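# Restock two shelves with spare items from the desk

## Task

Make sure that every one of the six low shelves ends up holding exactly one cardboard box, one masking-tape roll and one yellow sponge, each resting directly on the shelf surface rather than on top of another object. Two shelves each lack a single item: bring the matching spare from the desk to each of them and leave all remaining spares on the desk. The robot must not tip over or finish leaning, and items only count as placed if they stay there without the robot supporting them.

## Robot and tools

ROBOT. A Hello Robot Stretch 3 with a single arm. The base has two drive wheels, is 0.33 m long and 0.34 m wide, and turns in place about a point midway between the wheels, 0.05 m behind its front edge. It cannot drive sideways. A lift carries the arm up and down a mast, and the arm telescopes out to the robot's RIGHT side, so the base must be driven to move the gripper forward or back. With the arm pulled in and the wrist folded, a turn in place sweeps a 0.28 m radius circle. An unfolded, level gripper reaches beyond that circle.

FRAMES. Base frame: origin on the floor between the drive wheels, x forward, y left, z up. The odometry frame is the base frame as it was at the start of the scene. hand_pose is reported in the base frame at the point where the closed fingertips meet. With all wrist joints at zero, its x axis points up, y points back along the arm toward the mast, and z points toward the rear. The fingertips are round pads 0.04 m wide.

TOOLS.
execute_actions: the argument actions is a list holding either one action or none. An empty list only reports state and images. An action may have base, joints, or both, and these motions start at the same moment. base takes exactly one key. translate_m is a relative drive in metres from the base's last reported position, forward positive, between -1 and 1. rotate_rad is a relative turn in place in radians, counter-clockwise (left) positive, between -3.2 and 3.2. joints maps joint names to absolute targets: lift_m 0 to 1.1 (arm height); arm_m 0 to 0.52 (extension); wrist_yaw_rad -1.345 to 4.42 (0 along the arm, positive toward the front, 3.0 folded over the base); wrist_pitch_rad -1.57 to 0.451 (0 level, negative tips the fingers down); wrist_roll_rad -2.911 to 2.911 (0 puts the fingers side by side); gripper_m -0.089 to 0.179 (larger is wider; the real fingertip gap is about 0.007 m smaller when nearly shut and 0.025 m smaller when wide, and it is zero below 0.007); head_pan_rad -3.953 to 1.73 (0 ahead, positive left, -1.57 faces along the arm); head_tilt_rad -1.53 to 0.419 (negative looks down). The optional contact_limits key accepts only arm_m, an effort percentage from 1 to 100 at which the arm motion halts; very low values stop it right away, and higher values are capped at a reported maximum. cameras lists head_camera, nav_camera, wrist_camera or all; omitted or null gives every camera, an empty list gives none. Unknown keys, unknown camera names or values out of range cause the whole call to be rejected with no motion. A joint or the base you leave out may keep driving toward its previous target.
wait: seconds from 0 to 10; nothing new is commanded and the same report comes back.
zoom_image: camera plus region [x0, y0, x1, y1] in pixels of that camera's newest full image, top-left origin, at most 504 by 504.
finished_scene: scene is the integer number of the current scene. It ends the scene permanently, so call it only once the shelves are correct and stable.

RESULTS. joint_positions gives current joint values. base_status and joint_status describe how each motion ended: done (for the base, the wheels turned the commanded amount even if they slipped), off_target (stopped short and may still push), contact_stop, time_out, torque_fault. After the last three, the old target is dropped. on_its_own covers uncommanded parts; its 'held at' is the target held, not the position. motor_effort is a percentage, positive toward larger joint values, with the peak in brackets; readings carry fixed offsets and noise. A rest effort flagged as outside its range suggests pushing or carrying. Positive wheel effort pushes forward. lidar_m lists 12 distances in 30 degree sectors starting straight ahead and going counter-clockwise (4th left, 7th behind, 10th right), from a plane 0.17 m above the floor, range 0.15 to 12 m, '-' for nothing. It sees table legs, not tops, and misses clear objects; the robot's own parts can hide the 5th, 6th, 9th and 10th sectors. wrist_depth_mm and head_depth_mm are 7 by 7 grids of median depth from top left (45 to 1000 mm and 280 to 4000 mm; the head picture arrives rotated sideways). base_odometry counts wheel turns only; turned_by_wheels and turned_by_imu give rotation since the last report; base_tilt gives forward and right lean in degrees with a fixed error of up to about 4 degrees. pictures names the returned images in order. Camera calibration is given per camera as K, distortion and T_world_to_cam from the base frame; expect small errors, larger for the wrist camera far out on the arm.

GRIPPING. Command gripper_m below the object's width to hold it; lower squeezes harder, but a stall guard can weaken an over-tight grip so heavy or slick items slip. To let go, command at least 0.02 above where the fingers made contact. Neither the reading nor 'done' confirms a grasp; check images. Send a new value to re-squeeze.

SAFETY. Fold or unfold the wrist (yaw to 3.0) only with lift_m between 0.32 and 0.95, wrist_pitch_rad at -0.4 and roll near 0; once folded the lift may go down to 0.25. With yaw below -0.4, keep pitch at -0.5 or lower. The base drives fast only with lift below 0.30, arm below 0.03 and yaw above 2.54. The arm and lift stop and go limp when they hit something firmly; a limp lift may sag under load or be pushed upward by closing fingers. The base, wrist and head keep pushing on contact, and a wrist servo pushed hard for several seconds switches off for 10 s. Pushing the arm into something solid with the gripper above roughly 0.45 m, pushing again after a contact stop, driving while gripping or pushing something fixed, or snagging furniture (especially reversing) can tip the robot. If base_tilt shows a lean, back out in small steps, free the gripper, and lower lift_m to about 0.2. Avoid drops, slams, hard hits and strong pushes. The simulation keeps running between replies while the robot holds its last command, and loose objects may occasionally get nudged.

Each tool is called after "Call:" in YAML: its name, and indented under it one key for each argument.

## Session

Call:
execute_actions:
  actions: []

Scene clock: 0.00 s.
base_odometry: x=+0.000 y=+0.000 heading=+0.000 (m, m, rad; odometry frame)
turned_by_wheels: +0.000 (rad since the last result)
turned_by_imu: +0.000 (rad since the last result)
base_tilt: forward=-1.2 right=-0.7 (deg)
lidar_m: 1.53 1.21 1.43 1.18 1.12 1.34 1.59 2.52 2.54 1.96 1.81 1.87
head_depth_mm: 1834 2642 2747 2734 2693 2695 2625 / 1842 2516 2537 2556 2534 2532 2458 / 1849 2392 2376 2355 2346 2365 1783 / 1875 2233 2227 2188 2186 2193 1690 / 1867 2083 2083 2068 2066 2053 1359 / 1889 1958 1957 1954 1943 1779 1269 / 1814 1854 1849 1843 1835 1746 1134
base_status: not commanded
joint_positions: lift_m=+0.498 arm_m=-0.001 wrist_yaw_rad=+2.959 wrist_pitch_rad=-0.342 wrist_roll_rad=-0.012 gripper_m=+0.037 head_pan_rad=+0.007 head_tilt_rad=-0.016
joint_status: not commanded
motor_effort: left_wheel=+0 right_wheel=+1 lift_m=+35 arm_m=+0 wrist_yaw_rad=+0 wrist_pitch_rad=+7 wrist_roll_rad=+0 gripper_m=+0 head_pan_rad=+0 head_tilt_rad=+2 (%)
hand_pose: x=+0.0211 y=+0.0857 z=+0.5281 quat_wxyz=(+0.183, +0.700, +0.058, +0.687) (m; base frame)
wrist_depth_mm: - - - - - - - / - - - - - - - / - - - - - - - / - - - - - - - / 961 - - - - - - / 830 852 - 868 913 897 889 / 727 718 718 723 717 732 743
pictures: head_camera (sideways: a quarter turn clockwise sets it upright), nav_camera (sideways: a quarter turn counterclockwise sets it upright), wrist_camera
Images, in order (width x height): head_camera 896x504, nav_camera 672x504, wrist_camera 644x364.

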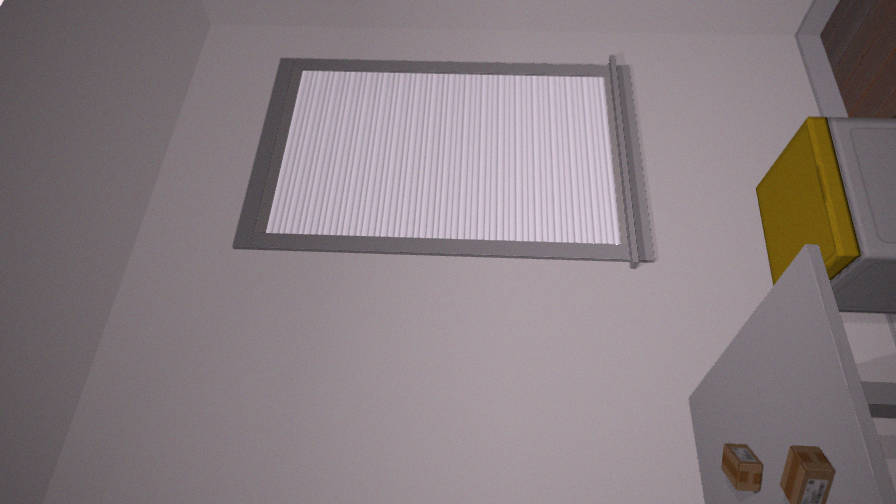

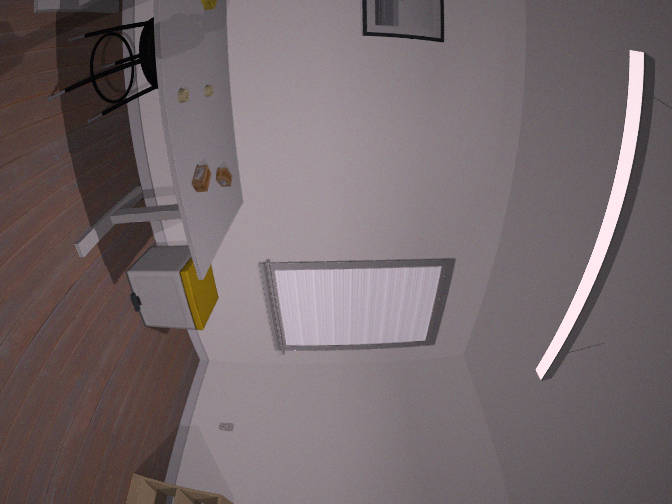

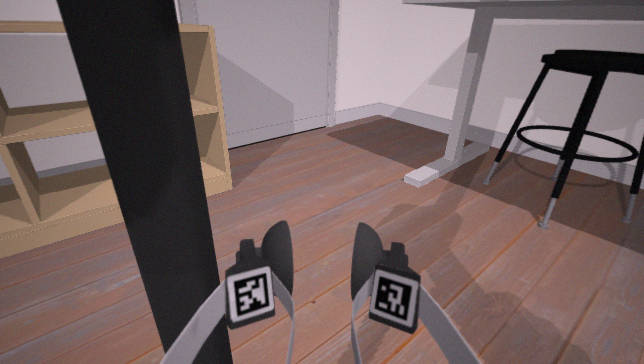

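Call:
execute_actions:
  actions:
    - {"joints":{"head_pan_rad":0.8,"head_tilt_rad":-0.6}}
  cameras: ["head_camera","nav_camera"]

Call:
execute_actions:
  actions:
    - {"joints":{"head_pan_rad":-1.0,"head_tilt_rad":-0.6}}
  cameras: ["head_camera","nav_camera"]

Call:
execute_actions:
  actions:
    - {"joints":{"head_pan_rad":-2.4,"head_tilt_rad":-0.6}}
  cameras: ["head_camera","nav_camera"]

Call:
execute_actions:
  actions:
    - {"joints":{"head_pan_rad":-3.8,"head_tilt_rad":-0.6}}
  cameras: ["head_camera","nav_camera"]

Scene clock: 2.20 s.
base_odometry: x=+0.000 y=+0.000 heading=+0.000 (m, m, rad; odometry frame)
turned_by_wheels: +0.000 (rad since the last result)
turned_by_imu: +0.001 (rad since the last result)
base_tilt: forward=-1.2 right=-0.8 (deg)
lidar_m: 1.53 1.21 1.43 1.18 1.11 1.34 1.59 2.52 2.54 1.96 1.82 1.86
head_depth_mm: 1559 1694 1717 1283 1974 1592 1327 / 1603 1729 1705 1336 1910 1573 1323 / 1636 1773 1685 1439 1897 1572 1321 / 1661 1821 1665 1461 1944 1563 1312 / 1712 1869 1640 2251 1880 1558 1306 / 1753 1919 1627 1807 1878 1554 1301 / 1793 1977 2107 2380 1918 1545 1301
base_status: not commanded
joint_positions: lift_m=+0.498 arm_m=-0.001 wrist_yaw_rad=+2.959 wrist_pitch_rad=-0.342 wrist_roll_rad=-0.012 gripper_m=+0.037 head_pan_rad=+0.793 head_tilt_rad=-0.592
joint_status: all done
motor_effort: left_wheel=+1(0) right_wheel=+2(1) lift_m=+35(35) arm_m=+0(1) wrist_yaw_rad=-2(1) wrist_pitch_rad=+7(7) wrist_roll_rad=+0(0) gripper_m=+0(0) head_pan_rad=+2(36) head_tilt_rad=-3(33) (%)
hand_pose: x=+0.0211 y=+0.0857 z=+0.5281 quat_wxyz=(+0.183, +0.700, +0.058, +0.687) (m; base frame)
wrist_depth_mm: - - - - - - - / - - - - - - - / - - - - - - - / - - - - - - - / 982 - - - - - - / 860 881 - 861 896 924 896 / 701 714 717 733 708 735 750
pictures: head_camera (sideways: a quarter turn clockwise sets it upright), nav_camera (sideways: a quarter turn counterclockwise sets it upright)
camera_calibration (this result's frames):
head_camera: T_world_to_cam=[[-0.340526, -0.395425, -0.853042, 1.12758], [-0.717439, 0.695686, -0.0360889, 0.0603623], [0.60772, 0.599716, -0.520593, 0.628322], [0, 0, 0, 1]] pos_world=[0.045434, 0.0270671, 1.29116]
nav_camera: T_world_to_cam=[[0.406613, 0.364529, 0.837726, -1.0469], [0.687639, -0.725832, -0.0179243, 0.0719455], [0.601514, 0.583341, -0.545797, 0.663799], [0, 0, 0, 1]] pos_world=[-0.0230736, 0.0466255, 1.2406]
Images, in order (width x height): head_camera 896x504, nav_camera 672x504.

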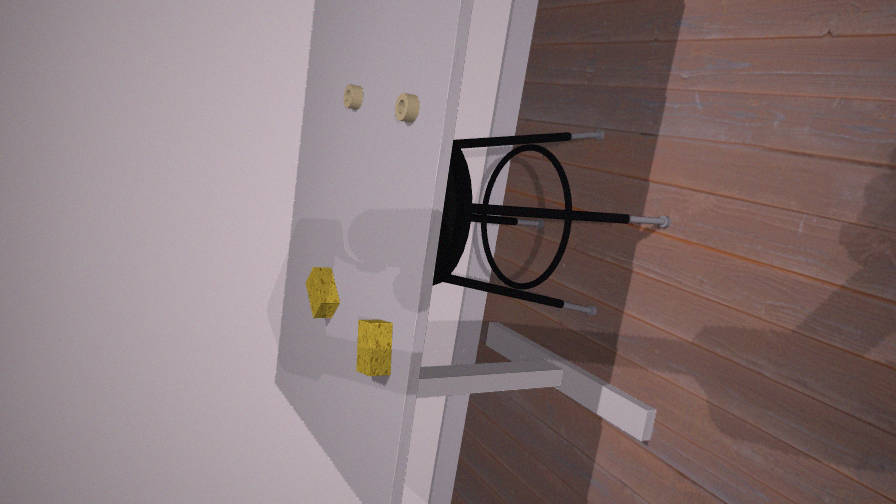

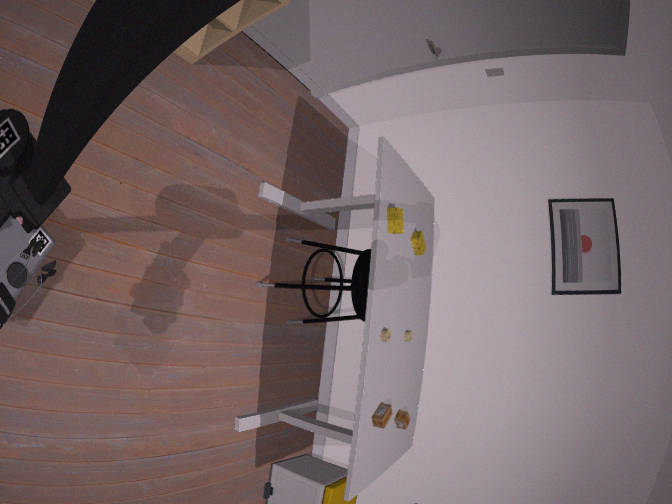

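Scene clock: 3.63 s.
base_odometry: x=+0.000 y=+0.000 heading=+0.000 (m, m, rad; odometry frame)
turned_by_wheels: +0.000 (rad since the last result)
turned_by_imu: +0.000 (rad since the last result)
base_tilt: forward=-1.2 right=-0.8 (deg)
lidar_m: 1.54 1.21 1.43 1.18 1.11 1.34 1.58 2.52 2.55 1.96 1.82 1.87
head_depth_mm: 1921 2096 2198 2186 1974 1596 1327 / 1927 2098 2218 2235 1974 1580 1321 / 1927 2110 2217 2232 1948 1574 1316 / 1931 2110 2235 2211 1954 1566 1314 / 1936 2126 2271 2184 1934 1562 1303 / 1942 2123 2243 2229 1928 1554 1304 / 1954 2142 2363 2518 1913 1540 1298
base_status: not commanded
joint_positions: lift_m=+0.498 arm_m=-0.001 wrist_yaw_rad=+2.959 wrist_pitch_rad=-0.342 wrist_roll_rad=-0.012 gripper_m=+0.037 head_pan_rad=-0.993 head_tilt_rad=-0.593
joint_status: all done
motor_effort: left_wheel=+1(0) right_wheel=-1(1) lift_m=+35(35) arm_m=+0(0) wrist_yaw_rad=-1(0) wrist_pitch_rad=+7(6) wrist_roll_rad=+0(0) gripper_m=+0(0) head_pan_rad=-3(39) head_tilt_rad=-3(4) (%)
hand_pose: x=+0.0211 y=+0.0857 z=+0.5281 quat_wxyz=(+0.183, +0.700, +0.058, +0.687) (m; base frame)
wrist_depth_mm: - - - - - - - / - - - - - - - / - - - - - - - / - - - - - - - / 965 - - - - - - / 837 852 - 857 901 877 896 / 713 726 726 736 707 734 732
pictures: head_camera (sideways: a quarter turn clockwise sets it upright), nav_camera (sideways: a quarter turn counterclockwise sets it upright)
camera_calibration (this result's frames):
head_camera: T_world_to_cam=[[-0.31396, 0.417237, -0.852844, 1.12716], [0.832577, 0.552733, -0.0360858, 0.0509032], [0.456338, -0.721388, -0.520918, 0.629669], [0, 0, 0, 1]] pos_world=[0.0241617, -0.0441948, 1.29114]
nav_camera: T_world_to_cam=[[0.269689, -0.475217, 0.837518, -1.04579], [-0.855691, -0.517177, -0.0179112, 0.0813428], [0.441656, -0.711827, -0.546116, 0.665189], [0, 0, 0, 1]] pos_world=[0.0578584, 0.0185879, 1.2406]
Images, in order (width x height): head_camera 896x504, nav_camera 672x504.

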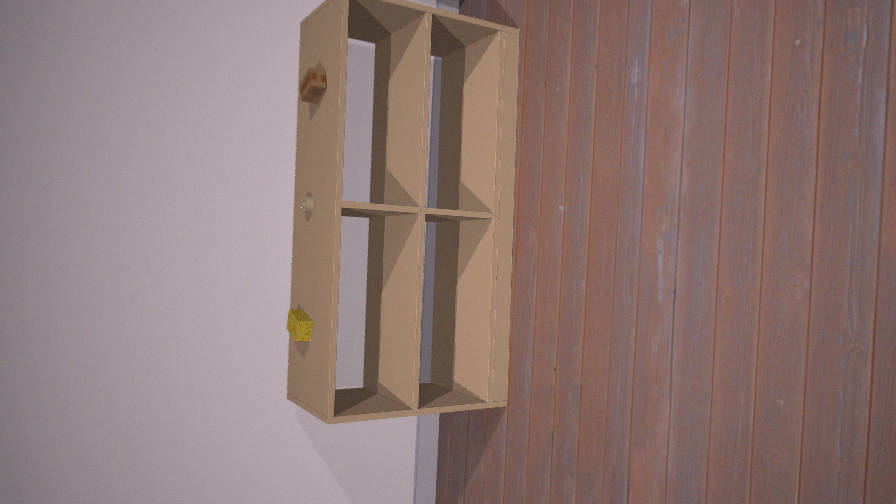

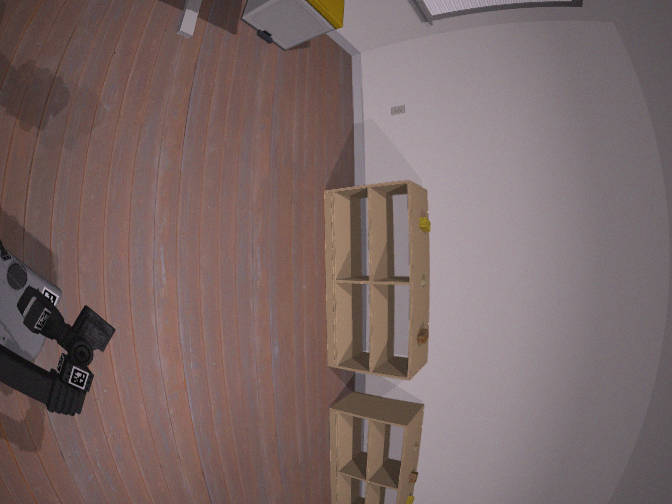

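Scene clock: 4.90 s.
base_odometry: x=+0.000 y=+0.000 heading=+0.000 (m, m, rad; odometry frame)
turned_by_wheels: +0.000 (rad since the last result)
turned_by_imu: +0.000 (rad since the last result)
base_tilt: forward=-1.2 right=-0.7 (deg)
lidar_m: 1.53 1.21 1.43 1.18 1.11 1.34 1.58 2.51 2.54 1.95 1.82 1.87
head_depth_mm: 2433 2635 2682 2633 1973 1595 1330 / 2464 2674 2864 2598 1967 1575 1318 / 2520 2747 3016 2597 1944 1573 1315 / 2549 2791 3014 2574 1936 1566 1309 / 2601 2814 2916 2568 1931 1564 1305 / 2672 2874 2937 2524 1918 1556 1303 / 2717 2893 3052 2503 1923 1543 1293
base_status: not commanded
joint_positions: lift_m=+0.498 arm_m=-0.001 wrist_yaw_rad=+2.959 wrist_pitch_rad=-0.342 wrist_roll_rad=-0.012 gripper_m=+0.037 head_pan_rad=-2.393 head_tilt_rad=-0.593
joint_status: all done
motor_effort: left_wheel=+0(0) right_wheel=+0(1) lift_m=+35(35) arm_m=+0(0) wrist_yaw_rad=+0(1) wrist_pitch_rad=+6(7) wrist_roll_rad=+0(0) gripper_m=+0(0) head_pan_rad=-2(39) head_tilt_rad=-4(4) (%)
hand_pose: x=+0.0211 y=+0.0857 z=+0.5281 quat_wxyz=(+0.183, +0.700, +0.058, +0.687) (m; base frame)
wrist_depth_mm: - - - - - - - / - - - - - - - / - - - - - - - / - - - - - - - / 975 - - - - - - / 827 864 - 872 889 872 909 / 711 710 715 742 709 751 750
pictures: head_camera (sideways: a quarter turn clockwise sets it upright), nav_camera (sideways: a quarter turn counterclockwise sets it upright)
camera_calibration (this result's frames):
head_camera: T_world_to_cam=[[0.357825, 0.380331, -0.852824, 1.12304], [0.686204, -0.726514, -0.0360855, 0.0517957], [-0.633313, -0.572299, -0.520949, 0.636357], [0, 0, 0, 1]] pos_world=[-0.0343815, -0.0253104, 1.29113]
nav_camera: T_world_to_cam=[[-0.422486, -0.346558, 0.837498, -1.04155], [-0.655092, 0.755337, -0.0179099, 0.0801175], [-0.626386, -0.556205, -0.546147, 0.671744], [0, 0, 0, 1]] pos_world=[0.0332165, -0.0478444, 1.2406]
Images, in order (width x height): head_camera 896x504, nav_camera 672x504.

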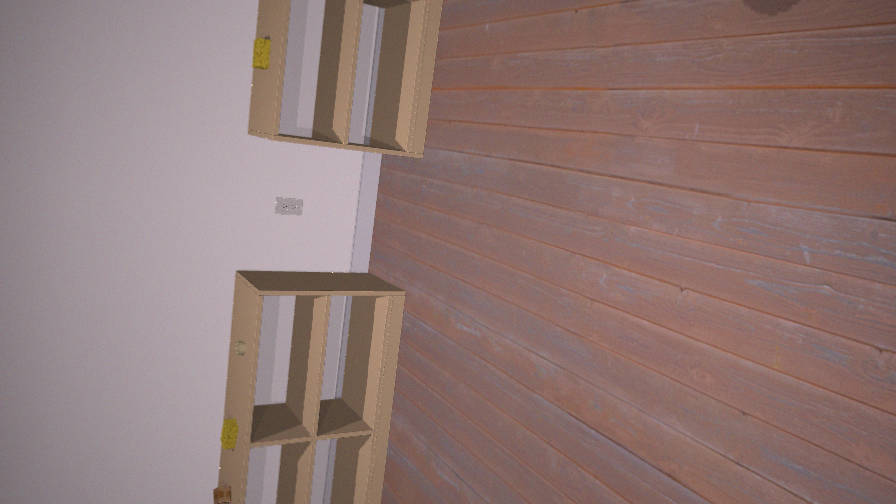

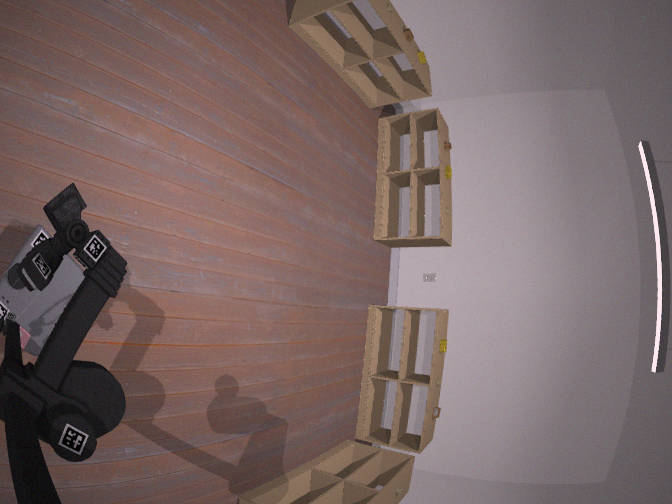

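Scene clock: 6.17 s.
base_odometry: x=+0.000 y=+0.000 heading=+0.000 (m, m, rad; odometry frame)
turned_by_wheels: +0.000 (rad since the last result)
turned_by_imu: +0.000 (rad since the last result)
base_tilt: forward=-1.2 right=-0.8 (deg)
lidar_m: 1.53 1.21 1.42 1.17 1.11 1.34 1.58 2.52 2.55 1.95 1.82 1.87
head_depth_mm: 1262 1361 1488 - - - - / 1304 1409 1545 1433 1490 1545 - / 1351 1463 1608 1500 1602 1543 1319 / 1396 1527 1653 1562 1657 1557 1306 / 1452 1585 1732 1635 1749 1561 1304 / 1508 1652 1844 1654 1791 1554 1297 / 1569 1741 1854 1880 1859 1551 1296
base_status: not commanded
joint_positions: lift_m=+0.498 arm_m=-0.001 wrist_yaw_rad=+2.959 wrist_pitch_rad=-0.342 wrist_roll_rad=-0.012 gripper_m=+0.037 head_pan_rad=-3.793 head_tilt_rad=-0.593
joint_status: all done
motor_effort: left_wheel=+0(0) right_wheel=+0(1) lift_m=+35(35) arm_m=+0(1) wrist_yaw_rad=-1(1) wrist_pitch_rad=+7(6) wrist_roll_rad=+0(0) gripper_m=+0(0) head_pan_rad=-3(38) head_tilt_rad=-4(4) (%)
hand_pose: x=+0.0211 y=+0.0857 z=+0.5281 quat_wxyz=(+0.183, +0.700, +0.058, +0.687) (m; base frame)
wrist_depth_mm: - - - - - - - / - - - - - - - / - - - - - - - / - - - - - - - / 978 - - - - - - / 850 855 - 878 913 890 916 / 713 711 717 739 720 737 748
pictures: head_camera (sideways: a quarter turn clockwise sets it upright), nav_camera (sideways: a quarter turn counterclockwise sets it upright)
camera_calibration (this result's frames):
head_camera: T_world_to_cam=[[0.435631, -0.287989, -0.852812, 1.12255], [-0.599312, -0.799702, -0.0360853, 0.0596371], [-0.671603, 0.52682, -0.52097, 0.636617], [0, 0, 0, 1]] pos_world=[-0.0257223, 0.0355905, 1.29113]
nav_camera: T_world_to_cam=[[-0.41334, 0.357449, 0.837485, -1.04158], [0.633005, 0.773941, -0.0179091, 0.072259], [-0.654565, 0.522729, -0.546167, 0.671943], [0, 0, 0, 1]] pos_world=[-0.0364382, -0.0348547, 1.2406]
Images, in order (width x height): head_camera 896x504, nav_camera 672x504.

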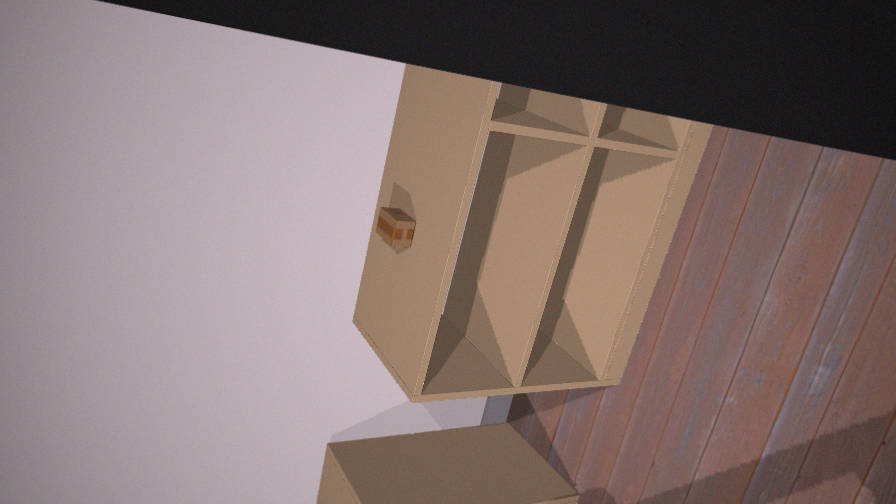

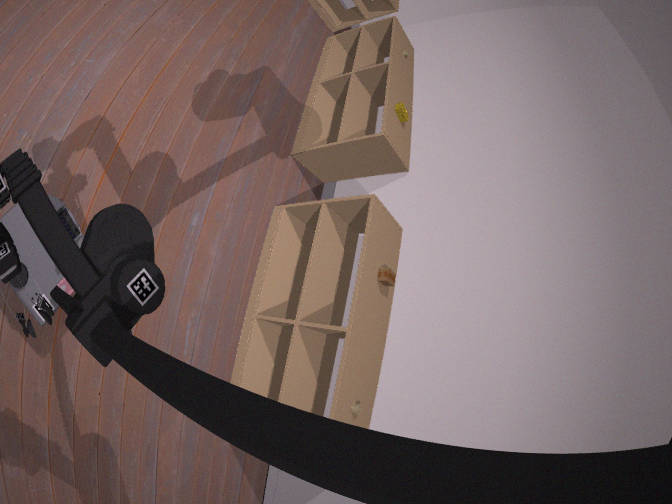

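Call:
execute_actions:
  actions:
    - {"joints":{"head_pan_rad":-3.3,"head_tilt_rad":-0.45}}
  cameras: ["head_camera"]

Call:
execute_actions:
  actions:
    - {"joints":{"head_pan_rad":-2.8,"head_tilt_rad":-0.4}}
  cameras: ["head_camera"]

Call:
execute_actions:
  actions:
    - {"joints":{"head_pan_rad":-1.7,"head_tilt_rad":-0.4}}
  cameras: ["head_camera"]

Scene clock: 9.40 s.
base_odometry: x=+0.000 y=+0.000 heading=+0.000 (m, m, rad; odometry frame)
turned_by_wheels: +0.000 (rad since the last result)
turned_by_imu: +0.001 (rad since the last result)
base_tilt: forward=-1.2 right=-0.7 (deg)
lidar_m: 1.53 1.21 1.42 1.18 1.11 1.34 1.59 2.51 2.54 1.95 1.82 1.87
head_depth_mm: 1530 1599 1685 1743 1543 1579 1454 / 1666 1759 1840 1938 1594 1641 1458 / 1839 1933 2037 1920 1985 1793 1447 / 2031 2153 2290 2077 2059 1789 1436 / 2274 2426 2568 2185 2263 1774 1436 / 2587 2795 2921 2693 2295 1762 1430 / 2711 2887 2998 2829 2295 1754 1426
base_status: not commanded
joint_positions: lift_m=+0.498 arm_m=-0.001 wrist_yaw_rad=+2.959 wrist_pitch_rad=-0.342 wrist_roll_rad=-0.012 gripper_m=+0.037 head_pan_rad=-3.307 head_tilt_rad=-0.458
joint_status: all done
motor_effort: left_wheel=+0(0) right_wheel=+1(1) lift_m=+35(35) arm_m=+0(0) wrist_yaw_rad=+0(1) wrist_pitch_rad=+7(7) wrist_roll_rad=+0(0) gripper_m=+0(0) head_pan_rad=+4(28) head_tilt_rad=+4(18) (%)
hand_pose: x=+0.0211 y=+0.0857 z=+0.5281 quat_wxyz=(+0.183, +0.700, +0.058, +0.687) (m; base frame)
wrist_depth_mm: - - - - - - - / - - - - - - - / - - - - - - - / - - - - - - - / 962 - - - - - - / 832 838 - 868 895 890 896 / 708 721 727 737 711 746 741
pictures: head_camera (sideways: a quarter turn clockwise sets it upright)
camera_calibration (this result's frames):
head_camera: T_world_to_cam=[[0.402464, -0.0318116, -0.914883, 1.20372], [-0.161685, -0.986155, -0.0368364, 0.0579518], [-0.901044, 0.162748, -0.402035, 0.483257], [0, 0, 0, 1]] pos_world=[-0.0396461, 0.0167925, 1.29768]
Images, in order (width x height): head_camera 896x504.

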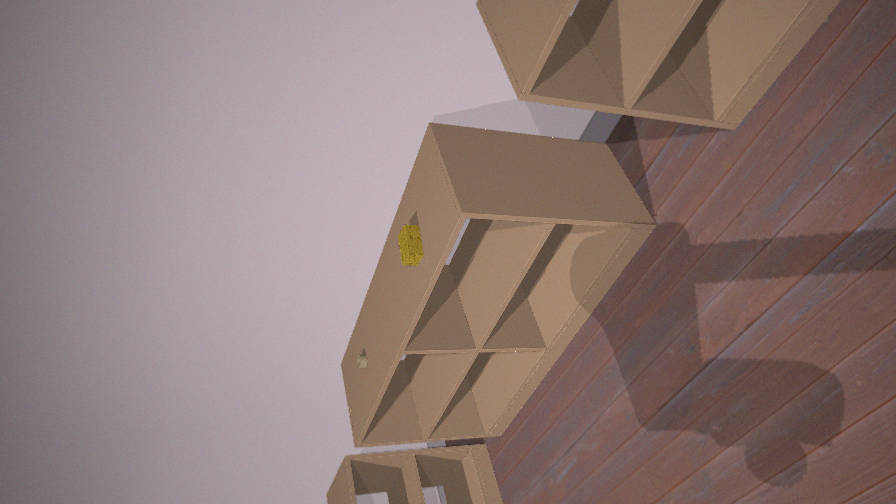

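Scene clock: 10.27 s.
base_odometry: x=+0.000 y=+0.000 heading=+0.000 (m, m, rad; odometry frame)
turned_by_wheels: +0.000 (rad since the last result)
turned_by_imu: +0.000 (rad since the last result)
base_tilt: forward=-1.2 right=-0.7 (deg)
lidar_m: 1.53 1.21 1.43 1.18 1.11 1.34 1.58 2.52 2.55 1.96 1.82 1.86
head_depth_mm: 2712 2855 2912 2451 2221 1923 1524 / 2709 2849 3101 2750 2561 1900 1516 / 2670 2868 3035 3062 2532 1886 1508 / 2612 2781 2913 2944 2521 1892 1502 / 2556 2703 2862 3016 2518 1862 1491 / 2492 2645 2788 2906 2501 1869 1495 / 2453 2585 2768 2956 2481 1856 1486
base_status: not commanded
joint_positions: lift_m=+0.498 arm_m=-0.001 wrist_yaw_rad=+2.959 wrist_pitch_rad=-0.342 wrist_roll_rad=-0.012 gripper_m=+0.037 head_pan_rad=-2.807 head_tilt_rad=-0.409
joint_status: all done
motor_effort: left_wheel=+0(1) right_wheel=+1(1) lift_m=+35(35) arm_m=-1(0) wrist_yaw_rad=-1(1) wrist_pitch_rad=+6(7) wrist_roll_rad=+0(0) gripper_m=+0(0) head_pan_rad=+4(29) head_tilt_rad=+3(8) (%)
hand_pose: x=+0.0211 y=+0.0857 z=+0.5281 quat_wxyz=(+0.183, +0.700, +0.058, +0.687) (m; base frame)
wrist_depth_mm: - - - - - - - / - - - - - - - / - - - - - - - / - - - - - - - / 945 - - - - - - / 838 858 - 877 903 895 886 / 710 727 717 727 714 741 741
pictures: head_camera (sideways: a quarter turn clockwise sets it upright)
camera_calibration (this result's frames):
head_camera: T_world_to_cam=[[0.325328, 0.150054, -0.93362, 1.22864], [0.329175, -0.943546, -0.0369463, 0.0551029], [-0.886457, -0.295304, -0.356356, 0.423723], [0, 0, 0, 1]] pos_world=[-0.0422363, -0.00724352, 1.30011]
Images, in order (width x height): head_camera 896x504.

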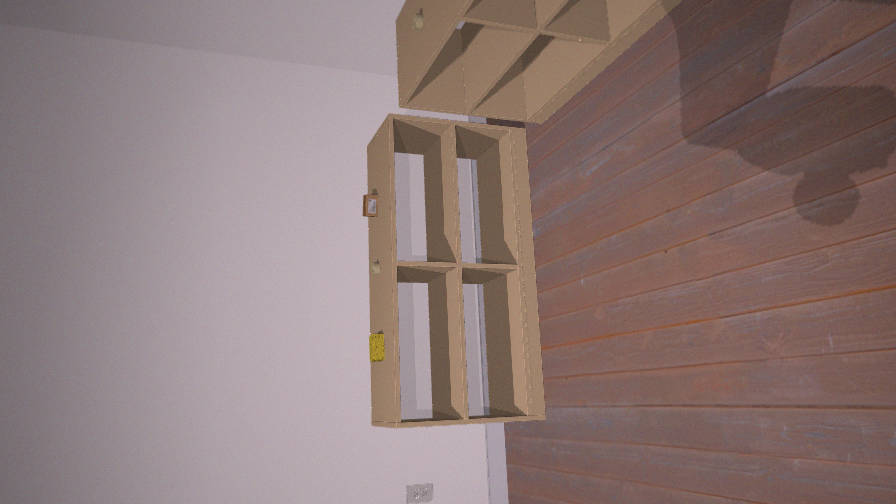

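Scene clock: 11.40 s.
base_odometry: x=+0.000 y=+0.000 heading=+0.000 (m, m, rad; odometry frame)
turned_by_wheels: +0.000 (rad since the last result)
turned_by_imu: +0.000 (rad since the last result)
base_tilt: forward=-1.2 right=-0.8 (deg)
lidar_m: 1.53 1.21 1.43 1.17 1.11 1.34 1.58 2.51 2.55 1.96 1.82 1.87
head_depth_mm: 2998 3129 3237 3225 2594 1932 1522 / 3010 3274 3431 3232 2583 1895 1517 / 2749 2963 3159 3086 2547 1892 1505 / 2536 2735 2887 2727 2532 1872 1498 / 2365 2506 2661 2572 2487 1869 1496 / 2205 2341 2486 2439 2383 1868 1490 / 2063 2177 2307 2416 2219 1851 1486
base_status: not commanded
joint_positions: lift_m=+0.498 arm_m=-0.001 wrist_yaw_rad=+2.959 wrist_pitch_rad=-0.342 wrist_roll_rad=-0.012 gripper_m=+0.037 head_pan_rad=-1.707 head_tilt_rad=-0.409
joint_status: all done
motor_effort: left_wheel=+0(0) right_wheel=+1(1) lift_m=+35(35) arm_m=+0(0) wrist_yaw_rad=+0(2) wrist_pitch_rad=+7(6) wrist_roll_rad=+0(0) gripper_m=+0(0) head_pan_rad=+4(37) head_tilt_rad=+3(4) (%)
hand_pose: x=+0.0211 y=+0.0857 z=+0.5281 quat_wxyz=(+0.183, +0.700, +0.058, +0.687) (m; base frame)
wrist_depth_mm: - - - - - - - / - - - - - - - / - - - - - - - / - - - - - - - / 979 - - - - - - / 854 856 - 869 910 869 875 / 712 721 719 714 707 738 757
pictures: head_camera (sideways: a quarter turn clockwise sets it upright)
camera_calibration (this result's frames):
head_camera: T_world_to_cam=[[0.013805, 0.357764, -0.93371, 1.23066], [0.990206, -0.134634, -0.0369466, 0.051071], [-0.138927, -0.924055, -0.356119, 0.418855], [0, 0, 0, 1]] pos_world=[-0.00936968, -0.0463638, 1.30013]
Images, in order (width x height): head_camera 896x504.

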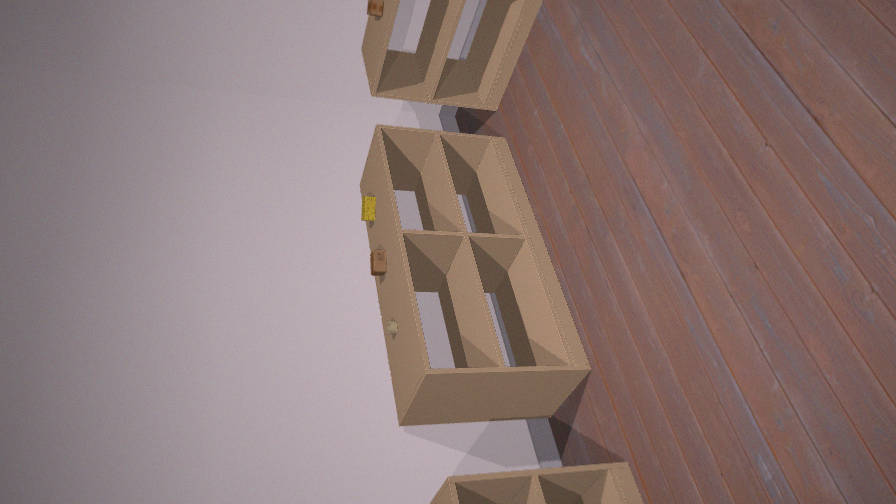

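Call:
execute_actions:
  actions:
    - {"base":{"rotate_rad":1.26},"joints":{"head_pan_rad":-0.5,"head_tilt_rad":-0.6,"lift_m":0.9,"wrist_pitch_rad":-0.4}}
  cameras: []

Call:
execute_actions:
  actions:
    - {"base":{"translate_m":0.63},"joints":{"wrist_yaw_rad":0,"gripper_m":0.17}}
  cameras: ["nav_camera"]

Scene clock: 25.50 s.
base_odometry: x=+0.000 y=+0.000 heading=+1.260 (m, m, rad; odometry frame)
turned_by_wheels: +1.260 (rad since the last result)
turned_by_imu: +1.267 (rad since the last result)
base_tilt: forward=-1.2 right=-0.8 (deg)
lidar_m: 1.80 1.18 1.11 1.34 2.04 2.55 2.47 1.96 1.82 1.72 1.53 1.21
head_depth_mm: 1560 1696 1727 1344 1982 1579 1321 / 1593 1727 1698 1340 1980 1581 1322 / 1624 1758 1689 1329 1953 1572 1317 / 1664 1800 1662 1455 1944 1573 1311 / 1684 1853 1556 2189 1926 1560 1305 / 1720 1887 1636 1775 1871 1549 1301 / 1758 1937 2026 2310 1916 1552 1296
base_status: done
joint_positions: lift_m=+0.900 arm_m=-0.001 wrist_yaw_rad=+2.959 wrist_pitch_rad=-0.415 wrist_roll_rad=-0.012 gripper_m=+0.037 head_pan_rad=-0.507 head_tilt_rad=-0.593
joint_status: all done
motor_effort: left_wheel=-5(9) right_wheel=+6(11) lift_m=+40(46) arm_m=+0(0) wrist_yaw_rad=+1(2) wrist_pitch_rad=+6(7) wrist_roll_rad=+0(0) gripper_m=+0(0) head_pan_rad=+3(37) head_tilt_rad=-4(19) (%)
hand_pose: x=+0.0196 y=+0.0772 z=+0.9131 quat_wxyz=(+0.208, +0.698, +0.084, +0.680) (m; base frame)
wrist_depth_mm: - - - - - - - / - - - - - - - / - - - - - - - / - - - - - - - / - - - - - - - / - - - - - - - / - - - - - - -
pictures: none
No camera images: the call's "cameras" was empty. Leave "cameras" out to get every camera's image.

Scene clock: 32.90 s.
base_odometry: x=+0.193 y=+0.600 heading=+1.260 (m, m, rad; odometry frame)
turned_by_wheels: +0.000 (rad since the last result)
turned_by_imu: +0.003 (rad since the last result)
base_tilt: forward=-1.2 right=-0.8 (deg)
lidar_m: 1.31 1.08 0.67 0.92 1.40 2.94 2.71 2.29 2.65 1.36 0.76 0.89
head_depth_mm: 1156 1249 1372 1157 872 1033 1268 / 1180 1278 1397 1107 870 1501 1323 / 1197 1312 1418 1092 816 1493 1322 / 1225 1336 1447 1133 859 1486 1313 / 1246 1365 1487 1129 855 1475 1274 / 1275 1396 1542 1669 879 1548 1304 / 1300 1422 1584 1770 1857 1549 1295
base_status: done
joint_positions: lift_m=+0.900 arm_m=-0.001 wrist_yaw_rad=+0.002 wrist_pitch_rad=-0.415 wrist_roll_rad=-0.012 gripper_m=+0.170 head_pan_rad=-0.507 head_tilt_rad=-0.593
joint_status: all done
motor_effort: left_wheel=-4(6) right_wheel=+6(10) lift_m=+40(40) arm_m=-1(1) wrist_yaw_rad=-2(2) wrist_pitch_rad=+6(7) wrist_roll_rad=+0(0) gripper_m=+0(100) head_pan_rad=+3(3) head_tilt_rad=-3(4) (%)
hand_pose: x=-0.0211 y=-0.3685 z=+0.9131 quat_wxyz=(+0.696, +0.147, -0.687, -0.145) (m; base frame)
wrist_depth_mm: 926 - - - - - - / 975 - - - - - - / 802 822 805 846 - - - / 591 594 628 - - - - / 465 510 - - - - - / 415 - - - - - - / - - - - - - -
pictures: nav_camera (sideways: a quarter turn counterclockwise sets it upright)
camera_calibration (this result's frames):
nav_camera: T_world_to_cam=[[0.460401, -0.294414, 0.837467, -1.04689], [-0.515329, -0.856805, -0.017908, 0.0792625], [0.722819, -0.423327, -0.546194, 0.663575], [0, 0, 0, 1]] pos_world=[0.0431916, 0.0406019, 1.2406]
Images, in order (width x height): nav_camera 672x504.

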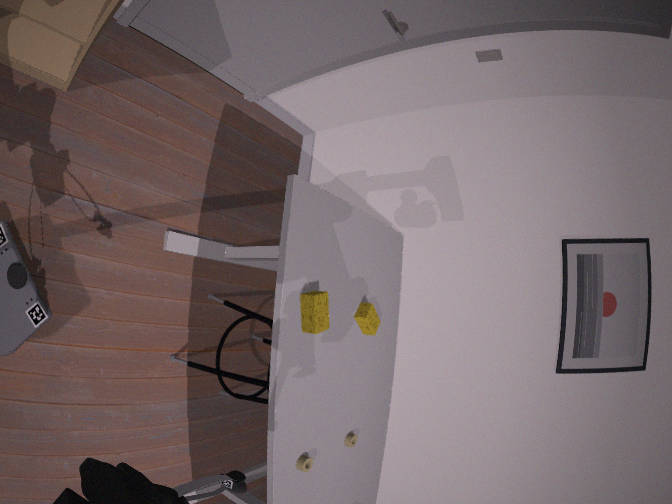

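Call:
execute_actions:
  actions:
    - {"base":{"rotate_rad":0.915},"joints":{"head_pan_rad":-1.57,"head_tilt_rad":-0.75,"lift_m":0.82,"wrist_pitch_rad":-0.5}}

Scene clock: 37.10 s.
base_odometry: x=+0.193 y=+0.600 heading=+2.174 (m, m, rad; odometry frame)
turned_by_wheels: +0.915 (rad since the last result)
turned_by_imu: +0.920 (rad since the last result)
base_tilt: forward=-1.2 right=-0.8 (deg)
lidar_m: 0.67 0.92 1.40 2.94 3.10 2.30 2.22 1.37 0.77 0.88 1.47 1.11
head_depth_mm: 1198 1337 1206 921 1535 1422 - / 1203 1345 1193 914 1567 1380 - / 1214 1356 1187 908 1602 1447 - / 1223 1370 1123 847 1542 - - / 1235 1379 1169 895 1507 1400 1207 / 1241 1388 1159 894 1574 1362 1208 / 1251 1398 1536 891 1605 1393 1202
base_status: done
joint_positions: lift_m=+0.820 arm_m=-0.001 wrist_yaw_rad=+0.001 wrist_pitch_rad=-0.514 wrist_roll_rad=-0.012 gripper_m=+0.170 head_pan_rad=-1.563 head_tilt_rad=-0.741
joint_status: all done
motor_effort: left_wheel=-4(10) right_wheel=+6(12) lift_m=+29(33) arm_m=-1(0) wrist_yaw_rad=-2(2) wrist_pitch_rad=+6(7) wrist_roll_rad=+0(0) gripper_m=+1(0) head_pan_rad=-3(38) head_tilt_rad=-5(19) (%)
hand_pose: x=-0.0213 y=-0.3550 z=+0.8119 quat_wxyz=(+0.688, +0.181, -0.679, -0.179) (m; base frame)
wrist_depth_mm: - - - - - - 999 / - - 646 666 674 691 698 / - 463 478 455 488 490 481 / - - 920 - 416 419 412 / - - - - - - - / - - - - - - - / 941 926 977 - 953 945 981
pictures: head_camera (sideways: a quarter turn clockwise sets it upright), nav_camera (sideways: a quarter turn counterclockwise sets it upright), wrist_camera
camera_calibration (this result's frames):
head_camera: T_world_to_cam=[[-0.0399932, 0.640877, -0.766601, 1.01306], [0.999182, 0.0210794, -0.0345046, 0.0478214], [-0.00595374, -0.767354, -0.641196, 0.788966], [0, 0, 0, 1]] pos_world=[-0.0025696, -0.0448376, 1.28414]
nav_camera: T_world_to_cam=[[-0.0285924, -0.663257, 0.747846, -0.927079], [-0.999504, 0.0288343, -0.0126412, 0.0753562], [-0.0131792, -0.747836, -0.663752, 0.820996], [0, 0, 0, 1]] pos_world=[0.0596316, -0.00309319, 1.2392]
wrist_camera: T_world_to_cam=[[-0.999571, -0.00840353, 0.0280544, -0.0463413], [-0.0273284, 0.612006, -0.790381, 0.899603], [-0.0105274, -0.790809, -0.611973, 0.380242], [0, 0, 0, 1]] pos_world=[-0.0177338, -0.250253, 0.945027]
Images, in order (width x height): head_camera 896x504, nav_camera 672x504, wrist_camera 644x364.

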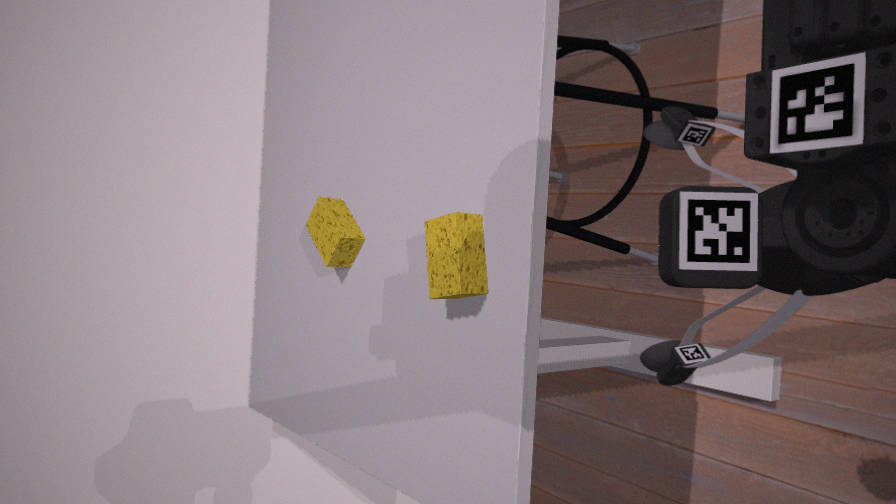

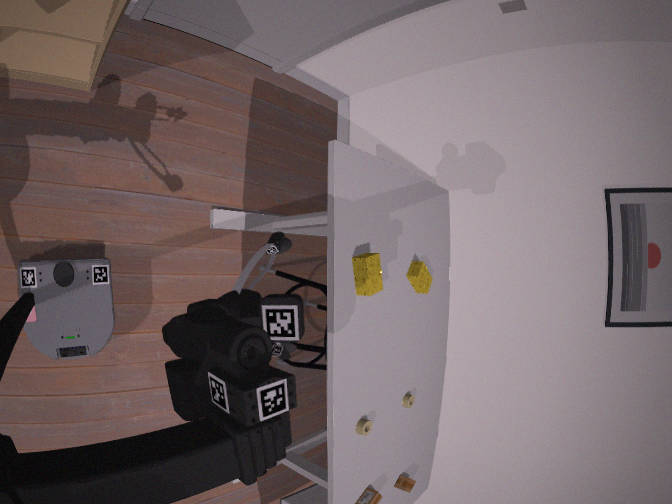

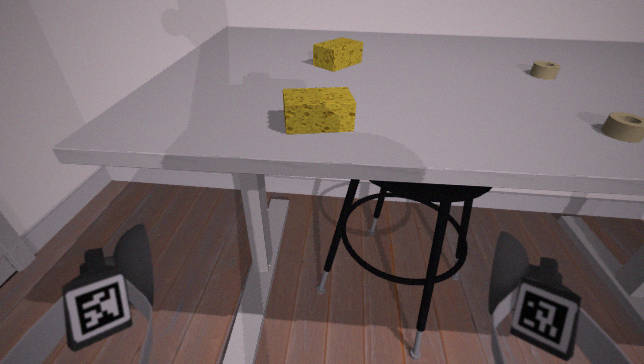

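Call:
execute_actions:
  actions:
    - {"joints":{"arm_m":0.27,"lift_m":0.76}}
  cameras: ["wrist_camera","head_camera"]

Scene clock: 43.47 s.
base_odometry: x=+0.193 y=+0.600 heading=+2.174 (m, m, rad; odometry frame)
turned_by_wheels: +0.000 (rad since the last result)
turned_by_imu: +0.002 (rad since the last result)
base_tilt: forward=-1.3 right=-0.8 (deg)
lidar_m: 0.67 0.92 1.40 2.93 3.09 2.31 2.22 1.36 0.76 0.89 1.48 1.11
head_depth_mm: 1193 1330 1205 923 1379 1458 - / 1203 1347 1195 949 - 1384 1198 / 1213 1355 1187 975 1551 1405 1219 / 1221 1362 1123 915 1585 1408 1215 / 1233 1383 1168 898 1508 1394 1210 / 1242 1386 1160 894 1576 1384 1210 / 1250 1403 1535 889 1600 1395 1203
base_status: not commanded
joint_positions: lift_m=+0.760 arm_m=+0.270 wrist_yaw_rad=+0.001 wrist_pitch_rad=-0.515 wrist_roll_rad=-0.012 gripper_m=+0.170 head_pan_rad=-1.563 head_tilt_rad=-0.741
joint_status: all done
motor_effort: left_wheel=-4(3) right_wheel=+6(6) lift_m=+30(27) arm_m=+4(8) wrist_yaw_rad=+0(1) wrist_pitch_rad=+6(7) wrist_roll_rad=+0(0) gripper_m=+0(0) head_pan_rad=-4(4) head_tilt_rad=-5(5) (%)
hand_pose: x=-0.0214 y=-0.6257 z=+0.7517 quat_wxyz=(+0.688, +0.181, -0.679, -0.179) (m; base frame)
wrist_depth_mm: 883 855 757 799 782 761 757 / 975 456 469 440 480 501 511 / 331 336 338 346 352 352 361 / 262 265 211 195 263 276 282 / 217 223 206 209 217 227 228 / 191 187 187 189 190 191 194 / - 159 163 164 165 162 167
pictures: head_camera (sideways: a quarter turn clockwise sets it upright), wrist_camera
camera_calibration (this result's frames):
head_camera: T_world_to_cam=[[-0.0399173, 0.640935, -0.766557, 1.013], [0.999185, 0.0209627, -0.0345036, 0.0478202], [-0.00604546, -0.767309, -0.641249, 0.789035], [0, 0, 0, 1]] pos_world=[-0.00257495, -0.0448353, 1.28414]
wrist_camera: T_world_to_cam=[[-0.999575, -0.00793525, 0.0280481, -0.0467334], [-0.0270274, 0.612692, -0.78986, 1.0177], [-0.0109171, -0.790282, -0.612646, 0.130214], [0, 0, 0, 1]] pos_world=[-0.0177863, -0.521, 0.884925]
Images, in order (width x height): head_camera 896x504, wrist_camera 644x364.

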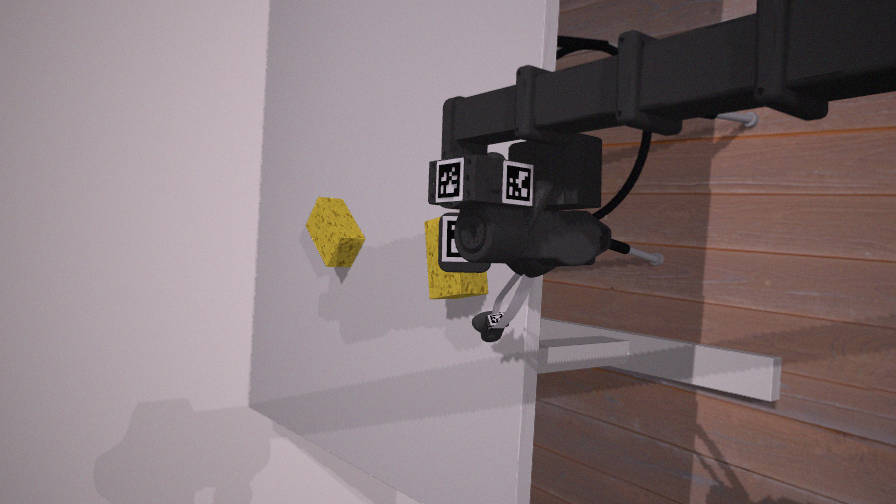

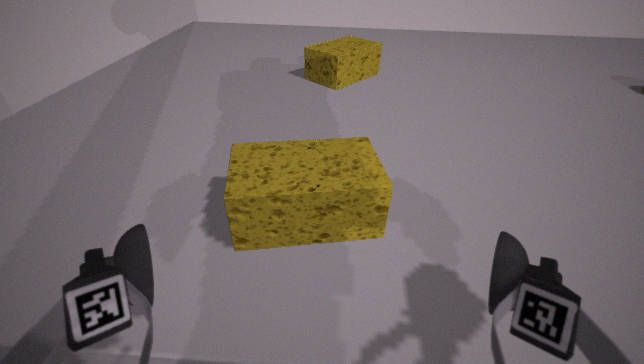

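Call:
execute_actions:
  actions:
    - {"base":{"translate_m":0.007},"joints":{"arm_m":0.352,"lift_m":0.748}}
  cameras: ["wrist_camera"]

Scene clock: 48.03 s.
base_odometry: x=+0.189 y=+0.606 heading=+2.174 (m, m, rad; odometry frame)
turned_by_wheels: +0.000 (rad since the last result)
turned_by_imu: +0.001 (rad since the last result)
base_tilt: forward=-1.2 right=-0.8 (deg)
lidar_m: 0.67 0.91 1.39 2.96 3.07 2.30 2.22 1.37 0.77 0.89 1.46 1.10
head_depth_mm: 1201 1341 1205 921 1396 1467 - / 1207 1343 1191 950 - 1382 1196 / 1206 1355 1184 - 1614 1408 1221 / 1221 1369 1176 912 1582 1403 1214 / 1234 1376 1166 901 1466 1402 1209 / 1243 1389 1161 894 1611 1386 1207 / 1250 1397 1549 887 1602 1392 1199
base_status: done
joint_positions: lift_m=+0.748 arm_m=+0.352 wrist_yaw_rad=+0.001 wrist_pitch_rad=-0.515 wrist_roll_rad=-0.012 gripper_m=+0.170 head_pan_rad=-1.563 head_tilt_rad=-0.741
joint_status: all done
motor_effort: left_wheel=-4(7) right_wheel=+6(11) lift_m=+30(30) arm_m=+4(6) wrist_yaw_rad=+0(0) wrist_pitch_rad=+7(6) wrist_roll_rad=+0(0) gripper_m=+0(0) head_pan_rad=-4(3) head_tilt_rad=-5(5) (%)
hand_pose: x=-0.0214 y=-0.7077 z=+0.7397 quat_wxyz=(+0.688, +0.181, -0.679, -0.179) (m; base frame)
wrist_depth_mm: 822 795 680 722 707 692 693 / 875 420 430 375 419 455 466 / 308 309 313 320 323 330 332 / 242 243 247 251 253 254 258 / 200 207 142 144 156 209 211 / 175 172 120 122 124 177 179 / - 145 116 126 140 150 156
pictures: wrist_camera
camera_calibration (this result's frames):
wrist_camera: T_world_to_cam=[[-0.999575, -0.00792729, 0.0280481, -0.0470437], [-0.0270225, 0.612692, -0.78986, 1.05847], [-0.0109234, -0.790282, -0.612646, 0.0580559], [0, 0, 0, 1]] pos_world=[-0.0177871, -0.603007, 0.872928]
Images, in order (width x height): wrist_camera 644x364.

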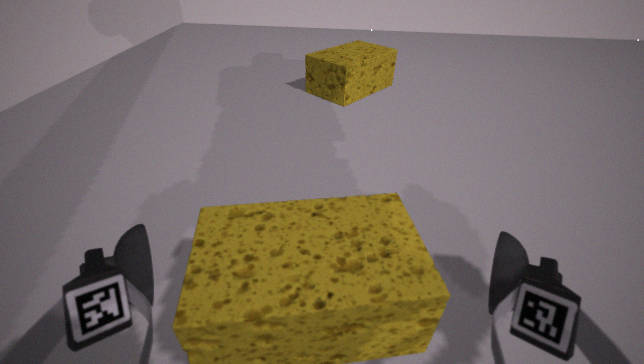

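Call:
execute_actions:
  actions:
    - {"joints":{"lift_m":0.735}}
  cameras: []

Call:
execute_actions:
  actions:
    - {"joints":{"gripper_m":0.075}}
  cameras: ["wrist_camera","head_camera"]

Scene clock: 50.20 s.
base_odometry: x=+0.189 y=+0.606 heading=+2.174 (m, m, rad; odometry frame)
turned_by_wheels: +0.000 (rad since the last result)
turned_by_imu: +0.001 (rad since the last result)
base_tilt: forward=-1.3 right=-0.8 (deg)
lidar_m: 0.67 0.91 1.40 2.94 3.10 2.31 2.22 1.37 0.77 0.89 1.46 1.10
head_depth_mm: 1200 1336 1208 921 1480 1456 - / 1209 1348 1194 949 - - 1196 / 1217 1355 1185 - 1642 1404 1215 / 1226 1369 1176 968 1587 1403 1213 / 1235 1382 1175 900 1463 1403 1210 / 1237 1389 1164 893 1610 1389 1208 / 1247 1399 1560 889 1607 1392 1205
base_status: not commanded
joint_positions: lift_m=+0.737 arm_m=+0.352 wrist_yaw_rad=+0.001 wrist_pitch_rad=-0.487 wrist_roll_rad=-0.012 gripper_m=+0.170 head_pan_rad=-1.563 head_tilt_rad=-0.741
joint_status: lift_m contact_stop (moved -0.012 of -0.013)
on_its_own: lift_m is slack since a contact_stop, until your next command for it
motor_effort: left_wheel=-4(5) right_wheel=+6(7) lift_m=+33(30) arm_m=+4(4) wrist_yaw_rad=-2(1) wrist_pitch_rad=-6(8) wrist_roll_rad=+0(0) gripper_m=-2(2) head_pan_rad=-3(3) head_tilt_rad=-5(5) (%)
hand_pose: x=-0.0214 y=-0.7116 z=+0.7340 quat_wxyz=(+0.691, +0.172, -0.682, -0.170) (m; base frame)
wrist_depth_mm: 791 775 733 724 724 707 703 / 875 440 447 377 432 481 481 / 311 310 315 323 326 330 337 / 240 241 244 247 250 253 257 / 195 203 136 137 143 205 207 / 170 166 114 115 117 171 174 / - 140 110 119 130 148 153
pictures: none
No camera images: the call's "cameras" was empty. Leave "cameras" out to get every camera's image.

not run: a stop came earlier in this reply.


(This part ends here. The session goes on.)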